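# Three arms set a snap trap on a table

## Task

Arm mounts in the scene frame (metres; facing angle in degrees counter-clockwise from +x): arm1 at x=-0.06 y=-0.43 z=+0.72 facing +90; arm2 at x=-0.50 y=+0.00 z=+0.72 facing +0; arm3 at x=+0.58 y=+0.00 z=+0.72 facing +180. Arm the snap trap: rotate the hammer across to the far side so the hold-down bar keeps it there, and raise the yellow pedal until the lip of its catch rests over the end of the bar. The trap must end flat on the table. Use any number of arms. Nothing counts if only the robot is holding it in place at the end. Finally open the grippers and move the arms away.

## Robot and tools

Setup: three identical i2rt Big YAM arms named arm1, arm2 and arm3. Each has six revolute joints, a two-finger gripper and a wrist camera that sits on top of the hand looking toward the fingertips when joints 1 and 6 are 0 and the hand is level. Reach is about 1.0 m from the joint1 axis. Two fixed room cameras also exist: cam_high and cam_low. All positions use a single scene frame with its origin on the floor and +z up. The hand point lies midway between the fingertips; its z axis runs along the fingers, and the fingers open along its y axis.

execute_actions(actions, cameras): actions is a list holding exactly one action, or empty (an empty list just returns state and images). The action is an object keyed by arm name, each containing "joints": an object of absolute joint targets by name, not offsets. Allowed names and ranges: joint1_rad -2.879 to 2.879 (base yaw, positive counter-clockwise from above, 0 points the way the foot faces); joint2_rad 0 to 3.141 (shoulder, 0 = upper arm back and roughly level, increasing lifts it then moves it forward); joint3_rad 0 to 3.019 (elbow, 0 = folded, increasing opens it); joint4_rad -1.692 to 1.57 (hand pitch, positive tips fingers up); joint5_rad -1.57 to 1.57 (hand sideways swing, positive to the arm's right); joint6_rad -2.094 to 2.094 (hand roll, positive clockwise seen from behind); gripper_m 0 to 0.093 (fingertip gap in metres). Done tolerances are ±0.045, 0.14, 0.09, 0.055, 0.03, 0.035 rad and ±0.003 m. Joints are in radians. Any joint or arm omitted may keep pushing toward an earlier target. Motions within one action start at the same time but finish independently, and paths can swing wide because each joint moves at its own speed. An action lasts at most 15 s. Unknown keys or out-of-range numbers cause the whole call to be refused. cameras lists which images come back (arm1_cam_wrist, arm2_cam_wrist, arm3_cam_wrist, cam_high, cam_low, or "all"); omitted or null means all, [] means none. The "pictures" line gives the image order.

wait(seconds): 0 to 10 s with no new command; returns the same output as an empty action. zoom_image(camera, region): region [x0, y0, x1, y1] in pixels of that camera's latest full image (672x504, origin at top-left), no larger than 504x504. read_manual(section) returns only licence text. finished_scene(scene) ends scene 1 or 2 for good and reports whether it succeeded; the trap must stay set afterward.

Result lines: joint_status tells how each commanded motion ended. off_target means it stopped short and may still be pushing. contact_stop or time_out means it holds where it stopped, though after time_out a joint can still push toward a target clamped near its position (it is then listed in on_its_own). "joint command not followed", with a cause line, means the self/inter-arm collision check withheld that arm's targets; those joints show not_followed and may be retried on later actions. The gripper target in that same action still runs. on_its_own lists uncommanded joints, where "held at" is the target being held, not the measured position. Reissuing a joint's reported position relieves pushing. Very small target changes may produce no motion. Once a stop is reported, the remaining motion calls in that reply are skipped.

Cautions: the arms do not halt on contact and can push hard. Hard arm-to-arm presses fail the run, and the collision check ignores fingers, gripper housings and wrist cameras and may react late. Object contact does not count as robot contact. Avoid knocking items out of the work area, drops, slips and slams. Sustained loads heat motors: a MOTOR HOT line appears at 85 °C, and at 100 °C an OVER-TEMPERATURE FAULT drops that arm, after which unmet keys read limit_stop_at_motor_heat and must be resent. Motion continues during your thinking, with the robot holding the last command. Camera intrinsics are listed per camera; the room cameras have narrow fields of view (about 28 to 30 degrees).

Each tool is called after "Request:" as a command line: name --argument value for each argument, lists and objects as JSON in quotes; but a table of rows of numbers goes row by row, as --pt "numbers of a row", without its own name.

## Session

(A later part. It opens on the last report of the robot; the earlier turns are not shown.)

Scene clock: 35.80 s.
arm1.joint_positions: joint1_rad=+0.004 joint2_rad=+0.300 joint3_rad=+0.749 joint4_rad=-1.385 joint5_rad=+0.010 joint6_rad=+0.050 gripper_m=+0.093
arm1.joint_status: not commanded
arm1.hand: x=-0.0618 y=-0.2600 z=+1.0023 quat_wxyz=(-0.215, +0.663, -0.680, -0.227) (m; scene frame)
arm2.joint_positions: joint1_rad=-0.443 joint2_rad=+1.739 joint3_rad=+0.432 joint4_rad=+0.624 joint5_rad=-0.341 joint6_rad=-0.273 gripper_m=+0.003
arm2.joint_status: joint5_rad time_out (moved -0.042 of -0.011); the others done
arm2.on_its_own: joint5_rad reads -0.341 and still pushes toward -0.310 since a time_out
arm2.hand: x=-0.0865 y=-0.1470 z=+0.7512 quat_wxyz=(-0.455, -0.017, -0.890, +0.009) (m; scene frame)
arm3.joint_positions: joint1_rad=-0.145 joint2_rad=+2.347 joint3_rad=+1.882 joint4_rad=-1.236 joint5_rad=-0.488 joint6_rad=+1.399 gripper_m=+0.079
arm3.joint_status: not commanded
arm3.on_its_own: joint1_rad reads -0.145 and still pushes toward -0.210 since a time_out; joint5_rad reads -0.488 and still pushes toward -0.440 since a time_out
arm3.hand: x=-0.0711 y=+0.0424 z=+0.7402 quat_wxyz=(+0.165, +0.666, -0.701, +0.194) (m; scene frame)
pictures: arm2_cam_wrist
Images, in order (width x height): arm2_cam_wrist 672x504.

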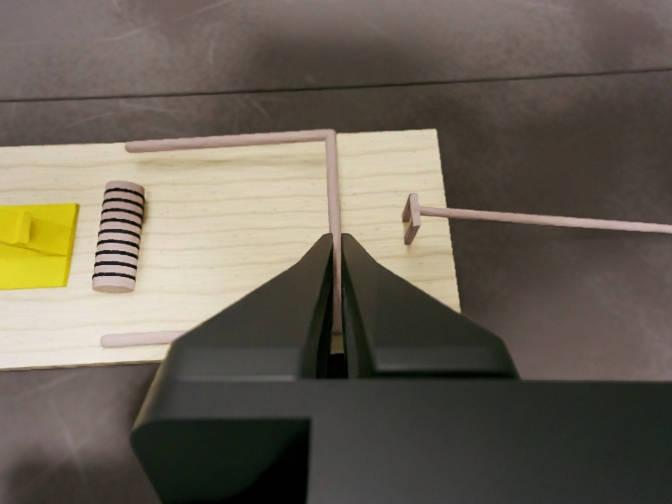

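Hammer stays flat.

Request:
execute_actions --actions '[{"arm3":{"joints":{"joint1_rad":-0.145,"joint2_rad":2.34,"joint3_rad":1.9,"joint5_rad":-0.49,"gripper_m":0.093}}}]' --cameras '[]'

Request:
execute_actions --actions '[{"arm3":{"joints":{"joint2_rad":1.95}}}]' --cameras '[]'

Request:
execute_actions --actions '[{"arm3":{"joints":{"joint1_rad":0.39,"joint2_rad":1.6,"joint3_rad":0.99,"joint4_rad":0.0,"joint5_rad":0,"joint6_rad":0,"gripper_m":0}}}]' --cameras '[]'

Request:
execute_actions --actions '[{"arm3":{"joints":{"joint2_rad":2.04,"joint4_rad":0.43}}}]' --cameras '["arm2_cam_wrist","arm3_cam_wrist"]'

Scene clock: 36.80 s.
arm1.joint_positions: joint1_rad=+0.004 joint2_rad=+0.300 joint3_rad=+0.749 joint4_rad=-1.385 joint5_rad=+0.010 joint6_rad=+0.050 gripper_m=+0.093
arm1.joint_status: not commanded
arm1.hand: x=-0.0618 y=-0.2600 z=+1.0023 quat_wxyz=(-0.215, +0.663, -0.680, -0.227) (m; scene frame)
arm2.joint_positions: joint1_rad=-0.445 joint2_rad=+1.740 joint3_rad=+0.429 joint4_rad=+0.627 joint5_rad=-0.336 joint6_rad=-0.273 gripper_m=+0.003
arm2.joint_status: not commanded
arm2.hand: x=-0.0884 y=-0.1479 z=+0.7498 quat_wxyz=(-0.453, -0.019, -0.891, +0.011) (m; scene frame)
arm3.joint_positions: joint1_rad=-0.147 joint2_rad=+2.344 joint3_rad=+1.883 joint4_rad=-1.240 joint5_rad=-0.503 joint6_rad=+1.385 gripper_m=+0.093
arm3.joint_status: all done
arm3.hand: x=-0.0714 y=+0.0418 z=+0.7434 quat_wxyz=(+0.172, +0.669, -0.696, +0.197) (m; scene frame)
pictures: none
No camera images: the call's "cameras" was empty. Leave "cameras" out to get every camera's image.

Scene clock: 38.27 s.
arm1.joint_positions: joint1_rad=+0.004 joint2_rad=+0.300 joint3_rad=+0.749 joint4_rad=-1.385 joint5_rad=+0.010 joint6_rad=+0.050 gripper_m=+0.093
arm1.joint_status: not commanded
arm1.hand: x=-0.0618 y=-0.2600 z=+1.0023 quat_wxyz=(-0.215, +0.663, -0.680, -0.227) (m; scene frame)
arm2.joint_positions: joint1_rad=-0.445 joint2_rad=+1.740 joint3_rad=+0.429 joint4_rad=+0.627 joint5_rad=-0.336 joint6_rad=-0.273 gripper_m=+0.003
arm2.joint_status: not commanded
arm2.hand: x=-0.0884 y=-0.1479 z=+0.7498 quat_wxyz=(-0.453, -0.019, -0.891, +0.011) (m; scene frame)
arm3.joint_positions: joint1_rad=-0.147 joint2_rad=+1.938 joint3_rad=+1.883 joint4_rad=-1.240 joint5_rad=-0.491 joint6_rad=+1.385 gripper_m=+0.093
arm3.joint_status: all done
arm3.hand: x=-0.0880 y=+0.0491 z=+1.0035 quat_wxyz=(+0.277, +0.700, -0.658, +0.030) (m; scene frame)
pictures: none
No camera images: the call's "cameras" was empty. Leave "cameras" out to get every camera's image.

Scene clock: 40.33 s.
arm1.joint_positions: joint1_rad=+0.004 joint2_rad=+0.300 joint3_rad=+0.749 joint4_rad=-1.385 joint5_rad=+0.010 joint6_rad=+0.050 gripper_m=+0.093
arm1.joint_status: not commanded
arm1.hand: x=-0.0618 y=-0.2600 z=+1.0023 quat_wxyz=(-0.215, +0.663, -0.680, -0.227) (m; scene frame)
arm2.joint_positions: joint1_rad=-0.445 joint2_rad=+1.740 joint3_rad=+0.429 joint4_rad=+0.627 joint5_rad=-0.336 joint6_rad=-0.273 gripper_m=+0.003
arm2.joint_status: not commanded
arm2.hand: x=-0.0884 y=-0.1479 z=+0.7498 quat_wxyz=(-0.453, -0.019, -0.891, +0.011) (m; scene frame)
arm3.joint_positions: joint1_rad=+0.390 joint2_rad=+1.597 joint3_rad=+0.988 joint4_rad=-0.019 joint5_rad=-0.002 joint6_rad=+0.009 gripper_m=+0.001
arm3.joint_status: all done
arm3.hand: x=+0.0037 y=-0.2057 z=+0.9292 quat_wxyz=(+0.086, +0.879, +0.147, -0.446) (m; scene frame)
pictures: none
No camera images: the call's "cameras" was empty. Leave "cameras" out to get every camera's image.

Scene clock: 41.53 s.
arm1.joint_positions: joint1_rad=+0.004 joint2_rad=+0.300 joint3_rad=+0.749 joint4_rad=-1.385 joint5_rad=+0.010 joint6_rad=+0.050 gripper_m=+0.093
arm1.joint_status: not commanded
arm1.hand: x=-0.0618 y=-0.2600 z=+1.0023 quat_wxyz=(-0.215, +0.663, -0.680, -0.227) (m; scene frame)
arm2.joint_positions: joint1_rad=-0.445 joint2_rad=+1.740 joint3_rad=+0.429 joint4_rad=+0.627 joint5_rad=-0.336 joint6_rad=-0.273 gripper_m=+0.003
arm2.joint_status: not commanded
arm2.hand: x=-0.0884 y=-0.1479 z=+0.7498 quat_wxyz=(-0.453, -0.019, -0.891, +0.011) (m; scene frame)
arm3.joint_positions: joint1_rad=+0.390 joint2_rad=+2.046 joint3_rad=+0.986 joint4_rad=+0.411 joint5_rad=-0.002 joint6_rad=+0.008 gripper_m=+0.001
arm3.joint_status: all done
arm3.hand: x=-0.0204 y=-0.2167 z=+0.7393 quat_wxyz=(+0.084, +0.883, +0.148, -0.437) (m; scene frame)
pictures: arm2_cam_wrist, arm3_cam_wrist
Images, in order (width x height): arm2_cam_wrist 672x504, arm3_cam_wrist 672x504.

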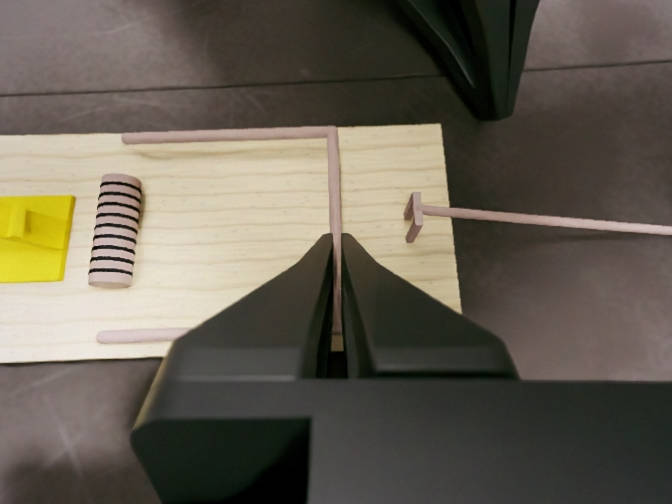

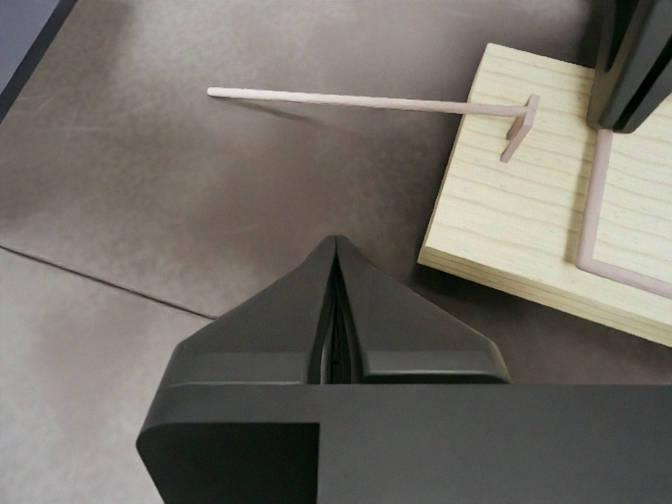

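Request:
execute_actions --actions '[{"arm3":{"joints":{"joint2_rad":2.16,"joint3_rad":1.16,"joint4_rad":0.4}}}]' --cameras '["arm2_cam_wrist"]'

Request:
execute_actions --actions '[{"arm3":{"joints":{"joint2_rad":2.02,"joint3_rad":1.17,"joint4_rad":0.33}}}]' --cameras '["arm3_cam_wrist"]'

Request:
execute_actions --actions '[{"arm3":{"joints":{"joint1_rad":0.32}}}]' --cameras '["arm2_cam_wrist","cam_low"]'

Scene clock: 42.57 s.
arm1.joint_positions: joint1_rad=+0.004 joint2_rad=+0.300 joint3_rad=+0.749 joint4_rad=-1.385 joint5_rad=+0.010 joint6_rad=+0.050 gripper_m=+0.093
arm1.joint_status: not commanded
arm1.hand: x=-0.0618 y=-0.2600 z=+1.0023 quat_wxyz=(-0.215, +0.663, -0.680, -0.227) (m; scene frame)
arm2.joint_positions: joint1_rad=-0.445 joint2_rad=+1.740 joint3_rad=+0.429 joint4_rad=+0.627 joint5_rad=-0.336 joint6_rad=-0.273 gripper_m=+0.003
arm2.joint_status: not commanded
arm2.hand: x=-0.0884 y=-0.1479 z=+0.7498 quat_wxyz=(-0.453, -0.019, -0.891, +0.011) (m; scene frame)
arm3.joint_positions: joint1_rad=+0.390 joint2_rad=+2.136 joint3_rad=+1.126 joint4_rad=+0.410 joint5_rad=-0.002 joint6_rad=+0.008 gripper_m=+0.001
arm3.joint_status: all done
arm3.hand: x=-0.0671 y=-0.2335 z=+0.7364 quat_wxyz=(+0.088, +0.872, +0.147, -0.458) (m; scene frame)
pictures: arm2_cam_wrist
Images, in order (width x height): arm2_cam_wrist 672x504.

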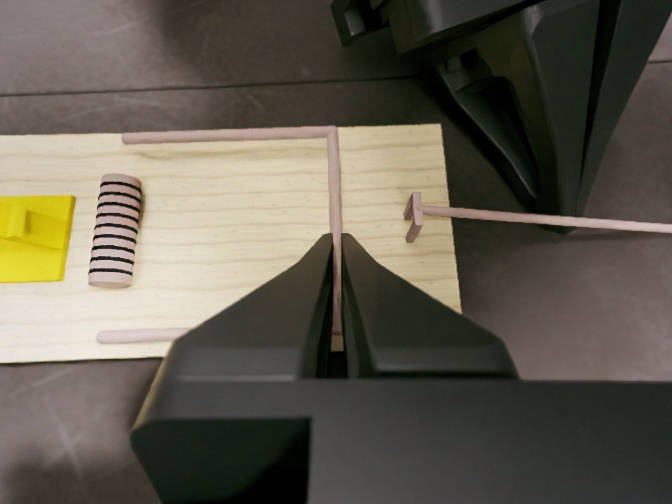

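Scene clock: 43.63 s.
arm1.joint_positions: joint1_rad=+0.004 joint2_rad=+0.300 joint3_rad=+0.749 joint4_rad=-1.385 joint5_rad=+0.010 joint6_rad=+0.050 gripper_m=+0.093
arm1.joint_status: not commanded
arm1.hand: x=-0.0618 y=-0.2600 z=+1.0023 quat_wxyz=(-0.215, +0.663, -0.680, -0.227) (m; scene frame)
arm2.joint_positions: joint1_rad=-0.445 joint2_rad=+1.740 joint3_rad=+0.429 joint4_rad=+0.627 joint5_rad=-0.336 joint6_rad=-0.273 gripper_m=+0.003
arm2.joint_status: not commanded
arm2.hand: x=-0.0884 y=-0.1479 z=+0.7498 quat_wxyz=(-0.453, -0.019, -0.891, +0.011) (m; scene frame)
arm3.joint_positions: joint1_rad=+0.390 joint2_rad=+2.036 joint3_rad=+1.134 joint4_rad=+0.336 joint5_rad=-0.002 joint6_rad=+0.008 gripper_m=+0.001
arm3.joint_status: all done
arm3.hand: x=-0.0755 y=-0.2359 z=+0.7915 quat_wxyz=(+0.091, +0.865, +0.145, -0.473) (m; scene frame)
pictures: arm3_cam_wrist
Images, in order (width x height): arm3_cam_wrist 672x504.

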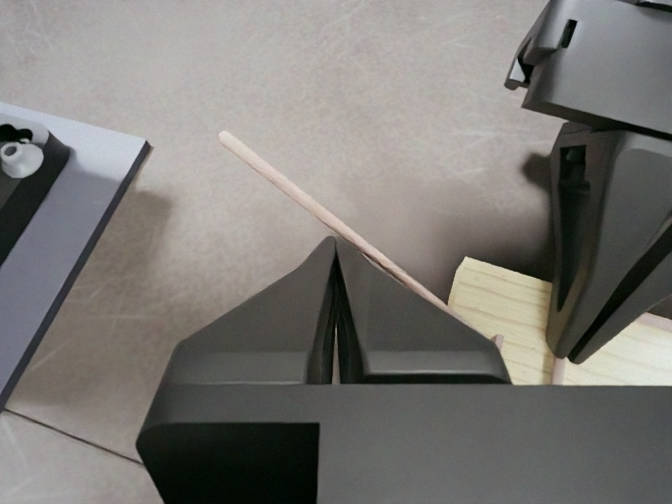

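Scene clock: 44.57 s.
arm1.joint_positions: joint1_rad=+0.004 joint2_rad=+0.300 joint3_rad=+0.749 joint4_rad=-1.385 joint5_rad=+0.010 joint6_rad=+0.050 gripper_m=+0.093
arm1.joint_status: not commanded
arm1.hand: x=-0.0618 y=-0.2600 z=+1.0023 quat_wxyz=(-0.215, +0.663, -0.680, -0.227) (m; scene frame)
arm2.joint_positions: joint1_rad=-0.445 joint2_rad=+1.740 joint3_rad=+0.429 joint4_rad=+0.627 joint5_rad=-0.336 joint6_rad=-0.273 gripper_m=+0.003
arm2.joint_status: not commanded
arm2.hand: x=-0.0884 y=-0.1480 z=+0.7498 quat_wxyz=(-0.453, -0.020, -0.891, +0.011) (m; scene frame)
arm3.joint_positions: joint1_rad=+0.313 joint2_rad=+2.036 joint3_rad=+1.134 joint4_rad=+0.336 joint5_rad=-0.002 joint6_rad=+0.007 gripper_m=+0.001
arm3.joint_status: all done
arm3.hand: x=-0.0917 y=-0.1848 z=+0.7909 quat_wxyz=(+0.072, +0.870, +0.112, -0.475) (m; scene frame)
pictures: arm2_cam_wrist, cam_low
Images, in order (width x height): arm2_cam_wrist 672x504, cam_low 672x504.

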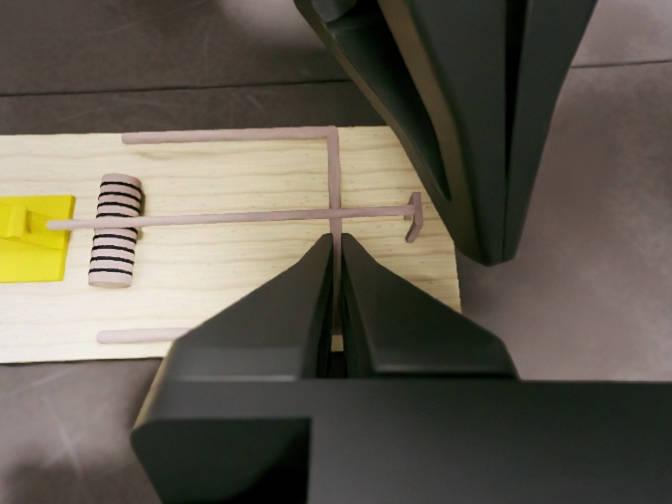

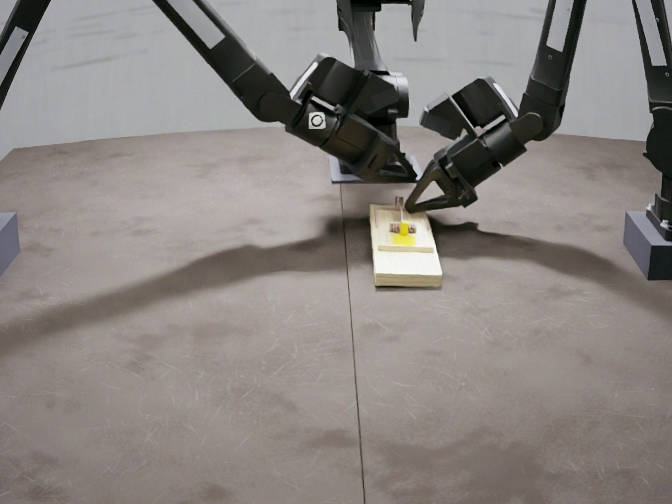

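Request:
execute_actions --actions '[{"arm3":{"joints":{"joint2_rad":1.85,"joint3_rad":0.965,"joint4_rad":0.4}}}]' --cameras '[]'

Request:
execute_actions --actions '[{"arm3":{"joints":{"joint1_rad":0.085}}}]' --cameras '[]'

Request:
execute_actions --actions '[{"arm3":{"joints":{"joint2_rad":1.985,"joint4_rad":0.415}}}]' --cameras '["arm3_cam_wrist","cam_low"]'

Scene clock: 45.83 s.
arm1.joint_positions: joint1_rad=+0.004 joint2_rad=+0.300 joint3_rad=+0.749 joint4_rad=-1.385 joint5_rad=+0.010 joint6_rad=+0.050 gripper_m=+0.093
arm1.joint_status: not commanded
arm1.hand: x=-0.0618 y=-0.2600 z=+1.0023 quat_wxyz=(-0.215, +0.663, -0.680, -0.227) (m; scene frame)
arm2.joint_positions: joint1_rad=-0.445 joint2_rad=+1.740 joint3_rad=+0.429 joint4_rad=+0.627 joint5_rad=-0.336 joint6_rad=-0.273 gripper_m=+0.003
arm2.joint_status: not commanded
arm2.hand: x=-0.0884 y=-0.1480 z=+0.7498 quat_wxyz=(-0.453, -0.020, -0.891, +0.011) (m; scene frame)
arm3.joint_positions: joint1_rad=+0.313 joint2_rad=+1.859 joint3_rad=+0.972 joint4_rad=+0.385 joint5_rad=-0.002 joint6_rad=+0.007 gripper_m=+0.001
arm3.joint_status: all done
arm3.hand: x=-0.0483 y=-0.1723 z=+0.8442 quat_wxyz=(+0.076, +0.854, +0.110, -0.503) (m; scene frame)
pictures: none
No camera images: the call's "cameras" was empty. Leave "cameras" out to get every camera's image.

Scene clock: 47.03 s.
arm1.joint_positions: joint1_rad=+0.004 joint2_rad=+0.300 joint3_rad=+0.749 joint4_rad=-1.385 joint5_rad=+0.010 joint6_rad=+0.050 gripper_m=+0.093
arm1.joint_status: not commanded
arm1.hand: x=-0.0618 y=-0.2600 z=+1.0023 quat_wxyz=(-0.215, +0.663, -0.680, -0.227) (m; scene frame)
arm2.joint_positions: joint1_rad=-0.445 joint2_rad=+1.740 joint3_rad=+0.429 joint4_rad=+0.627 joint5_rad=-0.336 joint6_rad=-0.273 gripper_m=+0.003
arm2.joint_status: not commanded
arm2.hand: x=-0.0884 y=-0.1480 z=+0.7498 quat_wxyz=(-0.453, -0.020, -0.891, +0.011) (m; scene frame)
arm3.joint_positions: joint1_rad=+0.084 joint2_rad=+1.859 joint3_rad=+0.972 joint4_rad=+0.385 joint5_rad=+0.001 joint6_rad=+0.006 gripper_m=+0.001
arm3.joint_status: all done
arm3.hand: x=-0.0712 y=-0.0248 z=+0.8425 quat_wxyz=(+0.016, +0.861, +0.011, -0.507) (m; scene frame)
pictures: none
No camera images: the call's "cameras" was empty. Leave "cameras" out to get every camera's image.

Scene clock: 48.17 s.
arm1.joint_positions: joint1_rad=+0.004 joint2_rad=+0.300 joint3_rad=+0.749 joint4_rad=-1.385 joint5_rad=+0.010 joint6_rad=+0.050 gripper_m=+0.093
arm1.joint_status: not commanded
arm1.hand: x=-0.0618 y=-0.2600 z=+1.0023 quat_wxyz=(-0.215, +0.663, -0.680, -0.227) (m; scene frame)
arm2.joint_positions: joint1_rad=-0.445 joint2_rad=+1.740 joint3_rad=+0.429 joint4_rad=+0.627 joint5_rad=-0.336 joint6_rad=-0.273 gripper_m=+0.003
arm2.joint_status: not commanded
arm2.hand: x=-0.0884 y=-0.1480 z=+0.7498 quat_wxyz=(-0.453, -0.020, -0.891, +0.011) (m; scene frame)
arm3.joint_positions: joint1_rad=+0.084 joint2_rad=+1.986 joint3_rad=+0.963 joint4_rad=+0.403 joint5_rad=+0.001 joint6_rad=+0.006 gripper_m=+0.001
arm3.joint_status: all done
arm3.hand: x=-0.0551 y=-0.0250 z=+0.7633 quat_wxyz=(+0.015, +0.890, +0.012, -0.456) (m; scene frame)
pictures: arm3_cam_wrist, cam_low
Images, in order (width x height): arm3_cam_wrist 672x504, cam_low 672x504.

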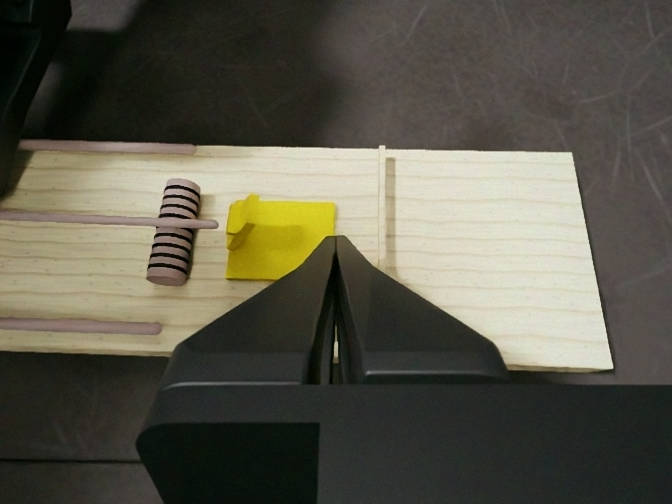

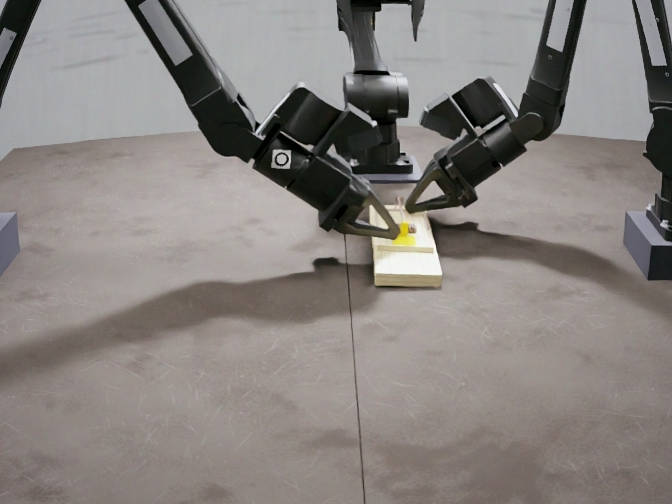

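Request:
execute_actions --actions '[{"arm3":{"joints":{"joint3_rad":1.02,"joint2_rad":2.02}}}]' --cameras '[]'

Request:
execute_actions --actions '[{"arm3":{"joints":{"joint1_rad":0.132}}}]' --cameras '["arm3_cam_wrist","arm2_cam_wrist"]'

Scene clock: 49.03 s.
arm1.joint_positions: joint1_rad=+0.004 joint2_rad=+0.300 joint3_rad=+0.749 joint4_rad=-1.385 joint5_rad=+0.010 joint6_rad=+0.050 gripper_m=+0.093
arm1.joint_status: not commanded
arm1.hand: x=-0.0618 y=-0.2600 z=+1.0023 quat_wxyz=(-0.215, +0.663, -0.680, -0.227) (m; scene frame)
arm2.joint_positions: joint1_rad=-0.445 joint2_rad=+1.740 joint3_rad=+0.429 joint4_rad=+0.627 joint5_rad=-0.336 joint6_rad=-0.273 gripper_m=+0.003
arm2.joint_status: not commanded
arm2.hand: x=-0.0884 y=-0.1480 z=+0.7498 quat_wxyz=(-0.453, -0.020, -0.891, +0.011) (m; scene frame)
arm3.joint_positions: joint1_rad=+0.084 joint2_rad=+1.995 joint3_rad=+0.975 joint4_rad=+0.403 joint5_rad=+0.001 joint6_rad=+0.006 gripper_m=+0.001
arm3.joint_status: all done
arm3.hand: x=-0.0596 y=-0.0252 z=+0.7624 quat_wxyz=(+0.015, +0.889, +0.012, -0.457) (m; scene frame)
pictures: none
No camera images: the call's "cameras" was empty. Leave "cameras" out to get every camera's image.

Scene clock: 49.77 s.
arm1.joint_positions: joint1_rad=+0.004 joint2_rad=+0.300 joint3_rad=+0.749 joint4_rad=-1.385 joint5_rad=+0.010 joint6_rad=+0.050 gripper_m=+0.093
arm1.joint_status: not commanded
arm1.hand: x=-0.0618 y=-0.2600 z=+1.0023 quat_wxyz=(-0.215, +0.663, -0.680, -0.227) (m; scene frame)
arm2.joint_positions: joint1_rad=-0.445 joint2_rad=+1.740 joint3_rad=+0.429 joint4_rad=+0.627 joint5_rad=-0.336 joint6_rad=-0.273 gripper_m=+0.003
arm2.joint_status: not commanded
arm2.hand: x=-0.0884 y=-0.1480 z=+0.7498 quat_wxyz=(-0.453, -0.020, -0.891, +0.011) (m; scene frame)
arm3.joint_positions: joint1_rad=+0.135 joint2_rad=+1.995 joint3_rad=+0.975 joint4_rad=+0.403 joint5_rad=+0.001 joint6_rad=+0.006 gripper_m=+0.001
arm3.joint_status: all done
arm3.hand: x=-0.0575 y=-0.0576 z=+0.7628 quat_wxyz=(+0.027, +0.889, +0.035, -0.457) (m; scene frame)
pictures: arm2_cam_wrist, arm3_cam_wrist
Images, in order (width x height): arm2_cam_wrist 672x504, arm3_cam_wrist 672x504.

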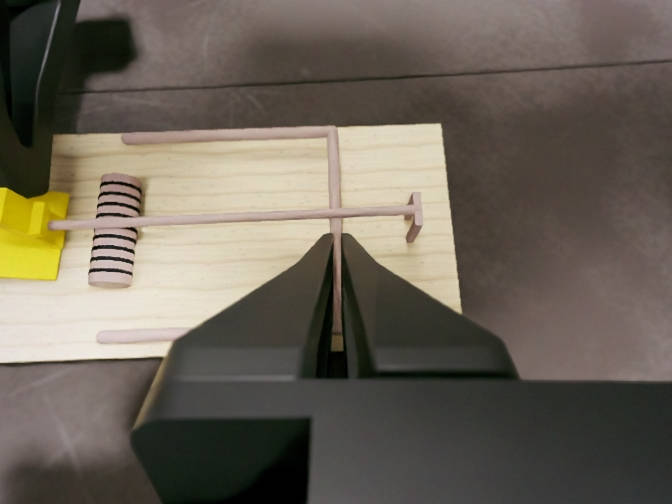

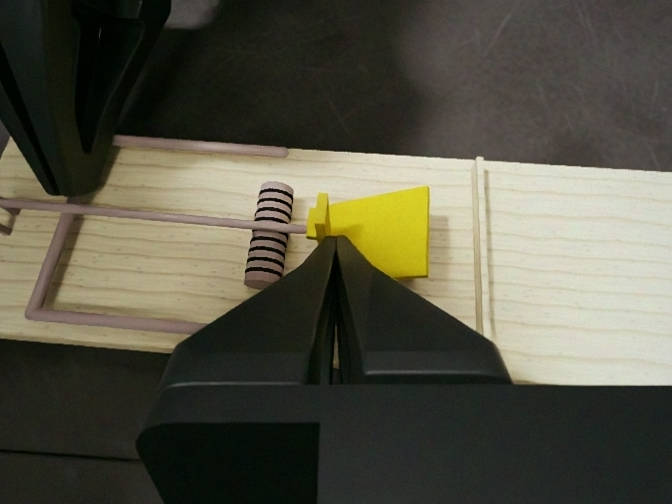

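Request:
execute_actions --actions '[{"arm2":{"joints":{"gripper_m":0.012,"joint1_rad":-0.448,"joint2_rad":1.74,"joint3_rad":0.41,"joint4_rad":0.62,"joint5_rad":-0.336}}}]' --cameras '[]'

Request:
execute_actions --actions '[{"arm2":{"joints":{"joint2_rad":1.58,"joint3_rad":0.33,"joint4_rad":0.5}}}]' --cameras '["arm2_cam_wrist","cam_low"]'

Request:
execute_actions --actions '[{"arm2":{"joints":{"joint2_rad":0.9,"joint4_rad":-0.3}},"arm3":{"joints":{"joint1_rad":0.11}}}]' --cameras '[]'

Request:
execute_actions --actions '[{"arm3":{"joints":{"joint2_rad":1.0,"joint3_rad":0.6,"joint4_rad":-0.3}}}]'

Scene clock: 51.07 s.
arm1.joint_positions: joint1_rad=+0.004 joint2_rad=+0.300 joint3_rad=+0.749 joint4_rad=-1.385 joint5_rad=+0.010 joint6_rad=+0.050 gripper_m=+0.093
arm1.joint_status: not commanded
arm1.hand: x=-0.0618 y=-0.2600 z=+1.0023 quat_wxyz=(-0.215, +0.663, -0.680, -0.227) (m; scene frame)
arm2.joint_positions: joint1_rad=-0.445 joint2_rad=+1.733 joint3_rad=+0.431 joint4_rad=+0.643 joint5_rad=-0.341 joint6_rad=-0.273 gripper_m=+0.012
arm2.joint_status: all done
arm2.hand: x=-0.0842 y=-0.1494 z=+0.7568 quat_wxyz=(-0.464, -0.016, -0.885, +0.014) (m; scene frame)
arm3.joint_positions: joint1_rad=+0.135 joint2_rad=+1.996 joint3_rad=+0.975 joint4_rad=+0.403 joint5_rad=+0.001 joint6_rad=+0.006 gripper_m=+0.001
arm3.joint_status: not commanded
arm3.hand: x=-0.0574 y=-0.0576 z=+0.7625 quat_wxyz=(+0.027, +0.889, +0.035, -0.457) (m; scene frame)
pictures: none
No camera images: the call's "cameras" was empty. Leave "cameras" out to get every camera's image.

Scene clock: 51.87 s.
arm1.joint_positions: joint1_rad=+0.004 joint2_rad=+0.300 joint3_rad=+0.749 joint4_rad=-1.385 joint5_rad=+0.010 joint6_rad=+0.050 gripper_m=+0.093
arm1.joint_status: not commanded
arm1.hand: x=-0.0618 y=-0.2600 z=+1.0023 quat_wxyz=(-0.215, +0.663, -0.680, -0.227) (m; scene frame)
arm2.joint_positions: joint1_rad=-0.445 joint2_rad=+1.590 joint3_rad=+0.324 joint4_rad=+0.511 joint5_rad=-0.338 joint6_rad=-0.273 gripper_m=+0.012
arm2.joint_status: all done
arm2.hand: x=-0.1328 y=-0.1249 z=+0.7575 quat_wxyz=(-0.425, -0.026, -0.905, -0.004) (m; scene frame)
arm3.joint_positions: joint1_rad=+0.135 joint2_rad=+1.996 joint3_rad=+0.975 joint4_rad=+0.403 joint5_rad=+0.001 joint6_rad=+0.006 gripper_m=+0.001
arm3.joint_status: not commanded
arm3.hand: x=-0.0574 y=-0.0576 z=+0.7625 quat_wxyz=(+0.027, +0.889, +0.035, -0.457) (m; scene frame)
pictures: arm2_cam_wrist, cam_low
Images, in order (width x height): arm2_cam_wrist 672x504, cam_low 672x504.

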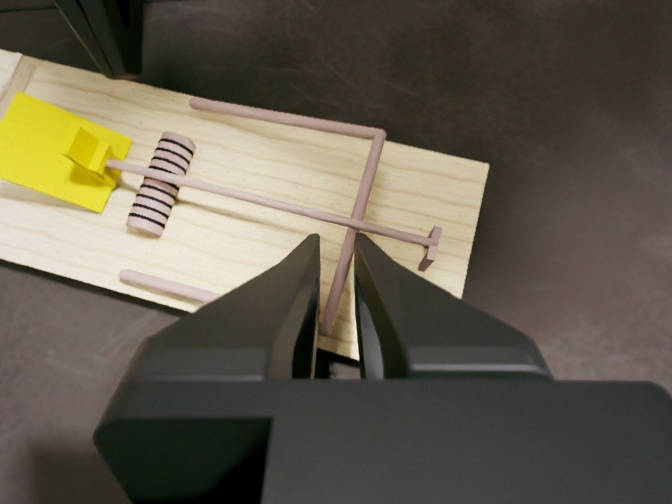

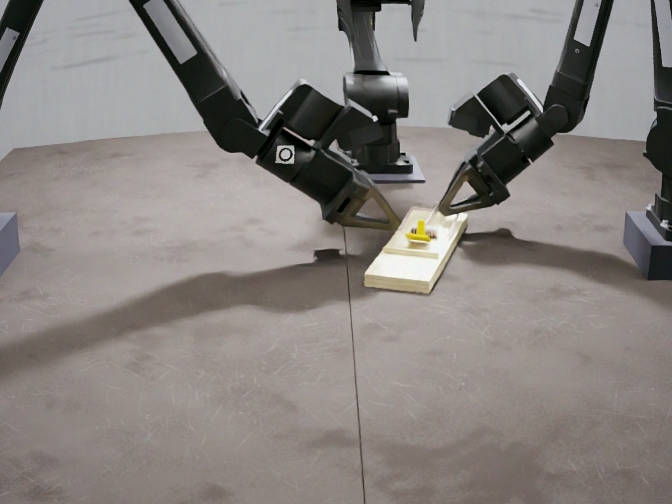

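Scene clock: 53.30 s.
arm1.joint_positions: joint1_rad=+0.004 joint2_rad=+0.300 joint3_rad=+0.749 joint4_rad=-1.385 joint5_rad=+0.010 joint6_rad=+0.050 gripper_m=+0.093
arm1.joint_status: not commanded
arm1.hand: x=-0.0618 y=-0.2600 z=+1.0023 quat_wxyz=(-0.215, +0.663, -0.680, -0.227) (m; scene frame)
arm2.joint_positions: joint1_rad=-0.445 joint2_rad=+0.904 joint3_rad=+0.322 joint4_rad=-0.290 joint5_rad=-0.338 joint6_rad=-0.273 gripper_m=+0.012
arm2.joint_status: all done
arm2.hand: x=-0.1974 y=-0.0929 z=+0.8550 quat_wxyz=(-0.377, -0.037, -0.925, -0.026) (m; scene frame)
arm3.joint_positions: joint1_rad=+0.113 joint2_rad=+1.996 joint3_rad=+0.975 joint4_rad=+0.403 joint5_rad=+0.001 joint6_rad=+0.006 gripper_m=+0.001
arm3.joint_status: all done
arm3.hand: x=-0.0585 y=-0.0437 z=+0.7624 quat_wxyz=(+0.022, +0.889, +0.025, -0.457) (m; scene frame)
pictures: none
No camera images: the call's "cameras" was empty. Leave "cameras" out to get every camera's image.

Scene clock: 54.87 s.
arm1.joint_positions: joint1_rad=+0.004 joint2_rad=+0.300 joint3_rad=+0.749 joint4_rad=-1.385 joint5_rad=+0.010 joint6_rad=+0.050 gripper_m=+0.093
arm1.joint_status: not commanded
arm1.hand: x=-0.0618 y=-0.2600 z=+1.0023 quat_wxyz=(-0.215, +0.663, -0.680, -0.227) (m; scene frame)
arm2.joint_positions: joint1_rad=-0.445 joint2_rad=+0.904 joint3_rad=+0.322 joint4_rad=-0.290 joint5_rad=-0.338 joint6_rad=-0.273 gripper_m=+0.012
arm2.joint_status: not commanded
arm2.hand: x=-0.1974 y=-0.0929 z=+0.8550 quat_wxyz=(-0.377, -0.037, -0.925, -0.026) (m; scene frame)
arm3.joint_positions: joint1_rad=+0.113 joint2_rad=+1.007 joint3_rad=+0.606 joint4_rad=-0.291 joint5_rad=+0.001 joint6_rad=+0.006 gripper_m=+0.001
arm3.joint_status: all done
arm3.hand: x=+0.1623 y=-0.0263 z=+0.9645 quat_wxyz=(+0.020, +0.905, +0.026, -0.423) (m; scene frame)
pictures: arm1_cam_wrist, arm2_cam_wrist, arm3_cam_wrist, cam_high, cam_low
Images, in order (width x height): arm1_cam_wrist 672x504, arm2_cam_wrist 672x504, arm3_cam_wrist 672x504, cam_high 672x504, cam_low 672x504.

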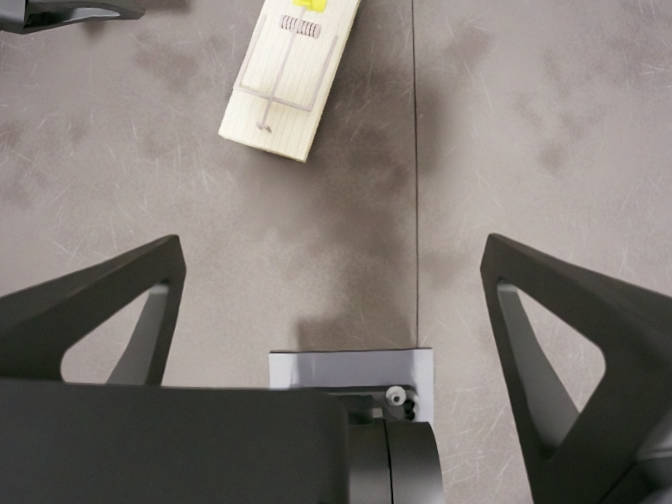

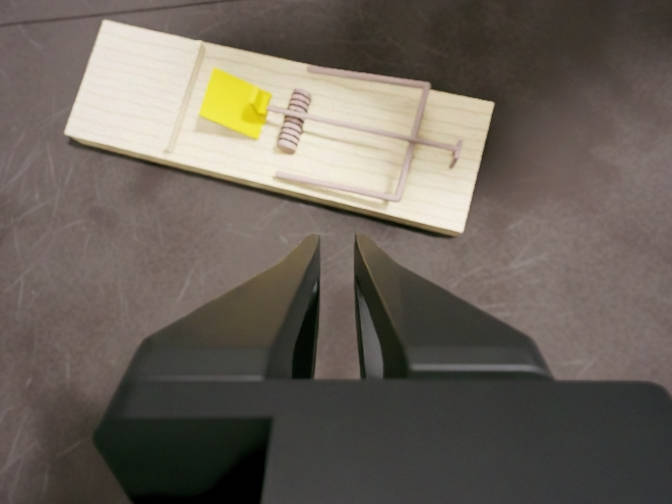

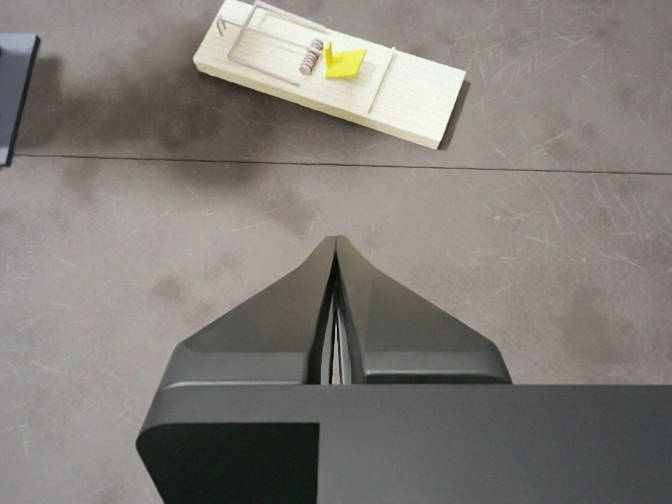

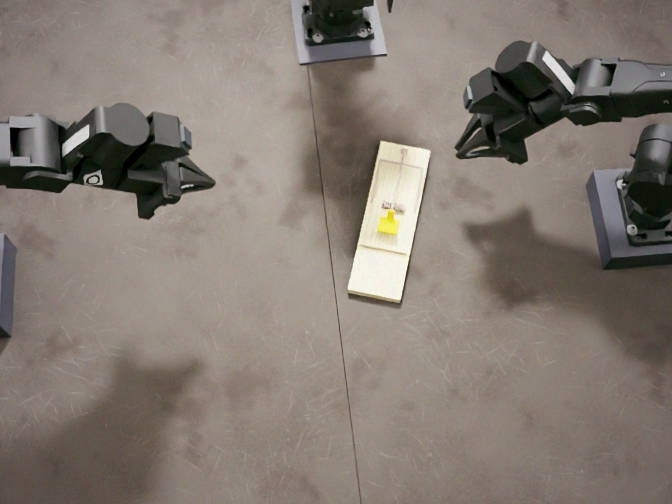

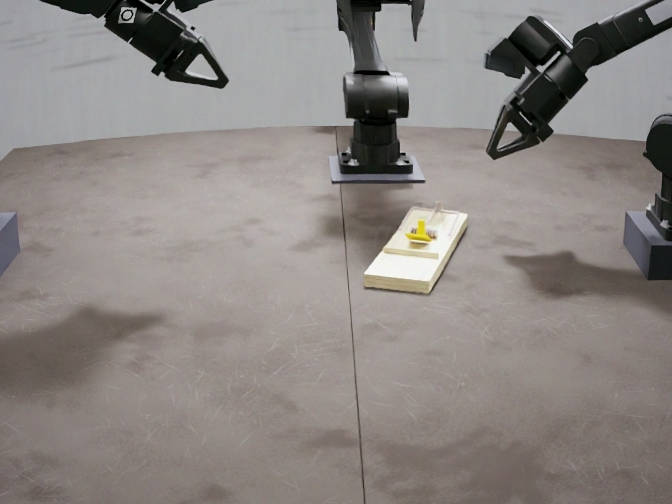

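Request:
finished_scene --scene 2

The scene is finished: the task was done.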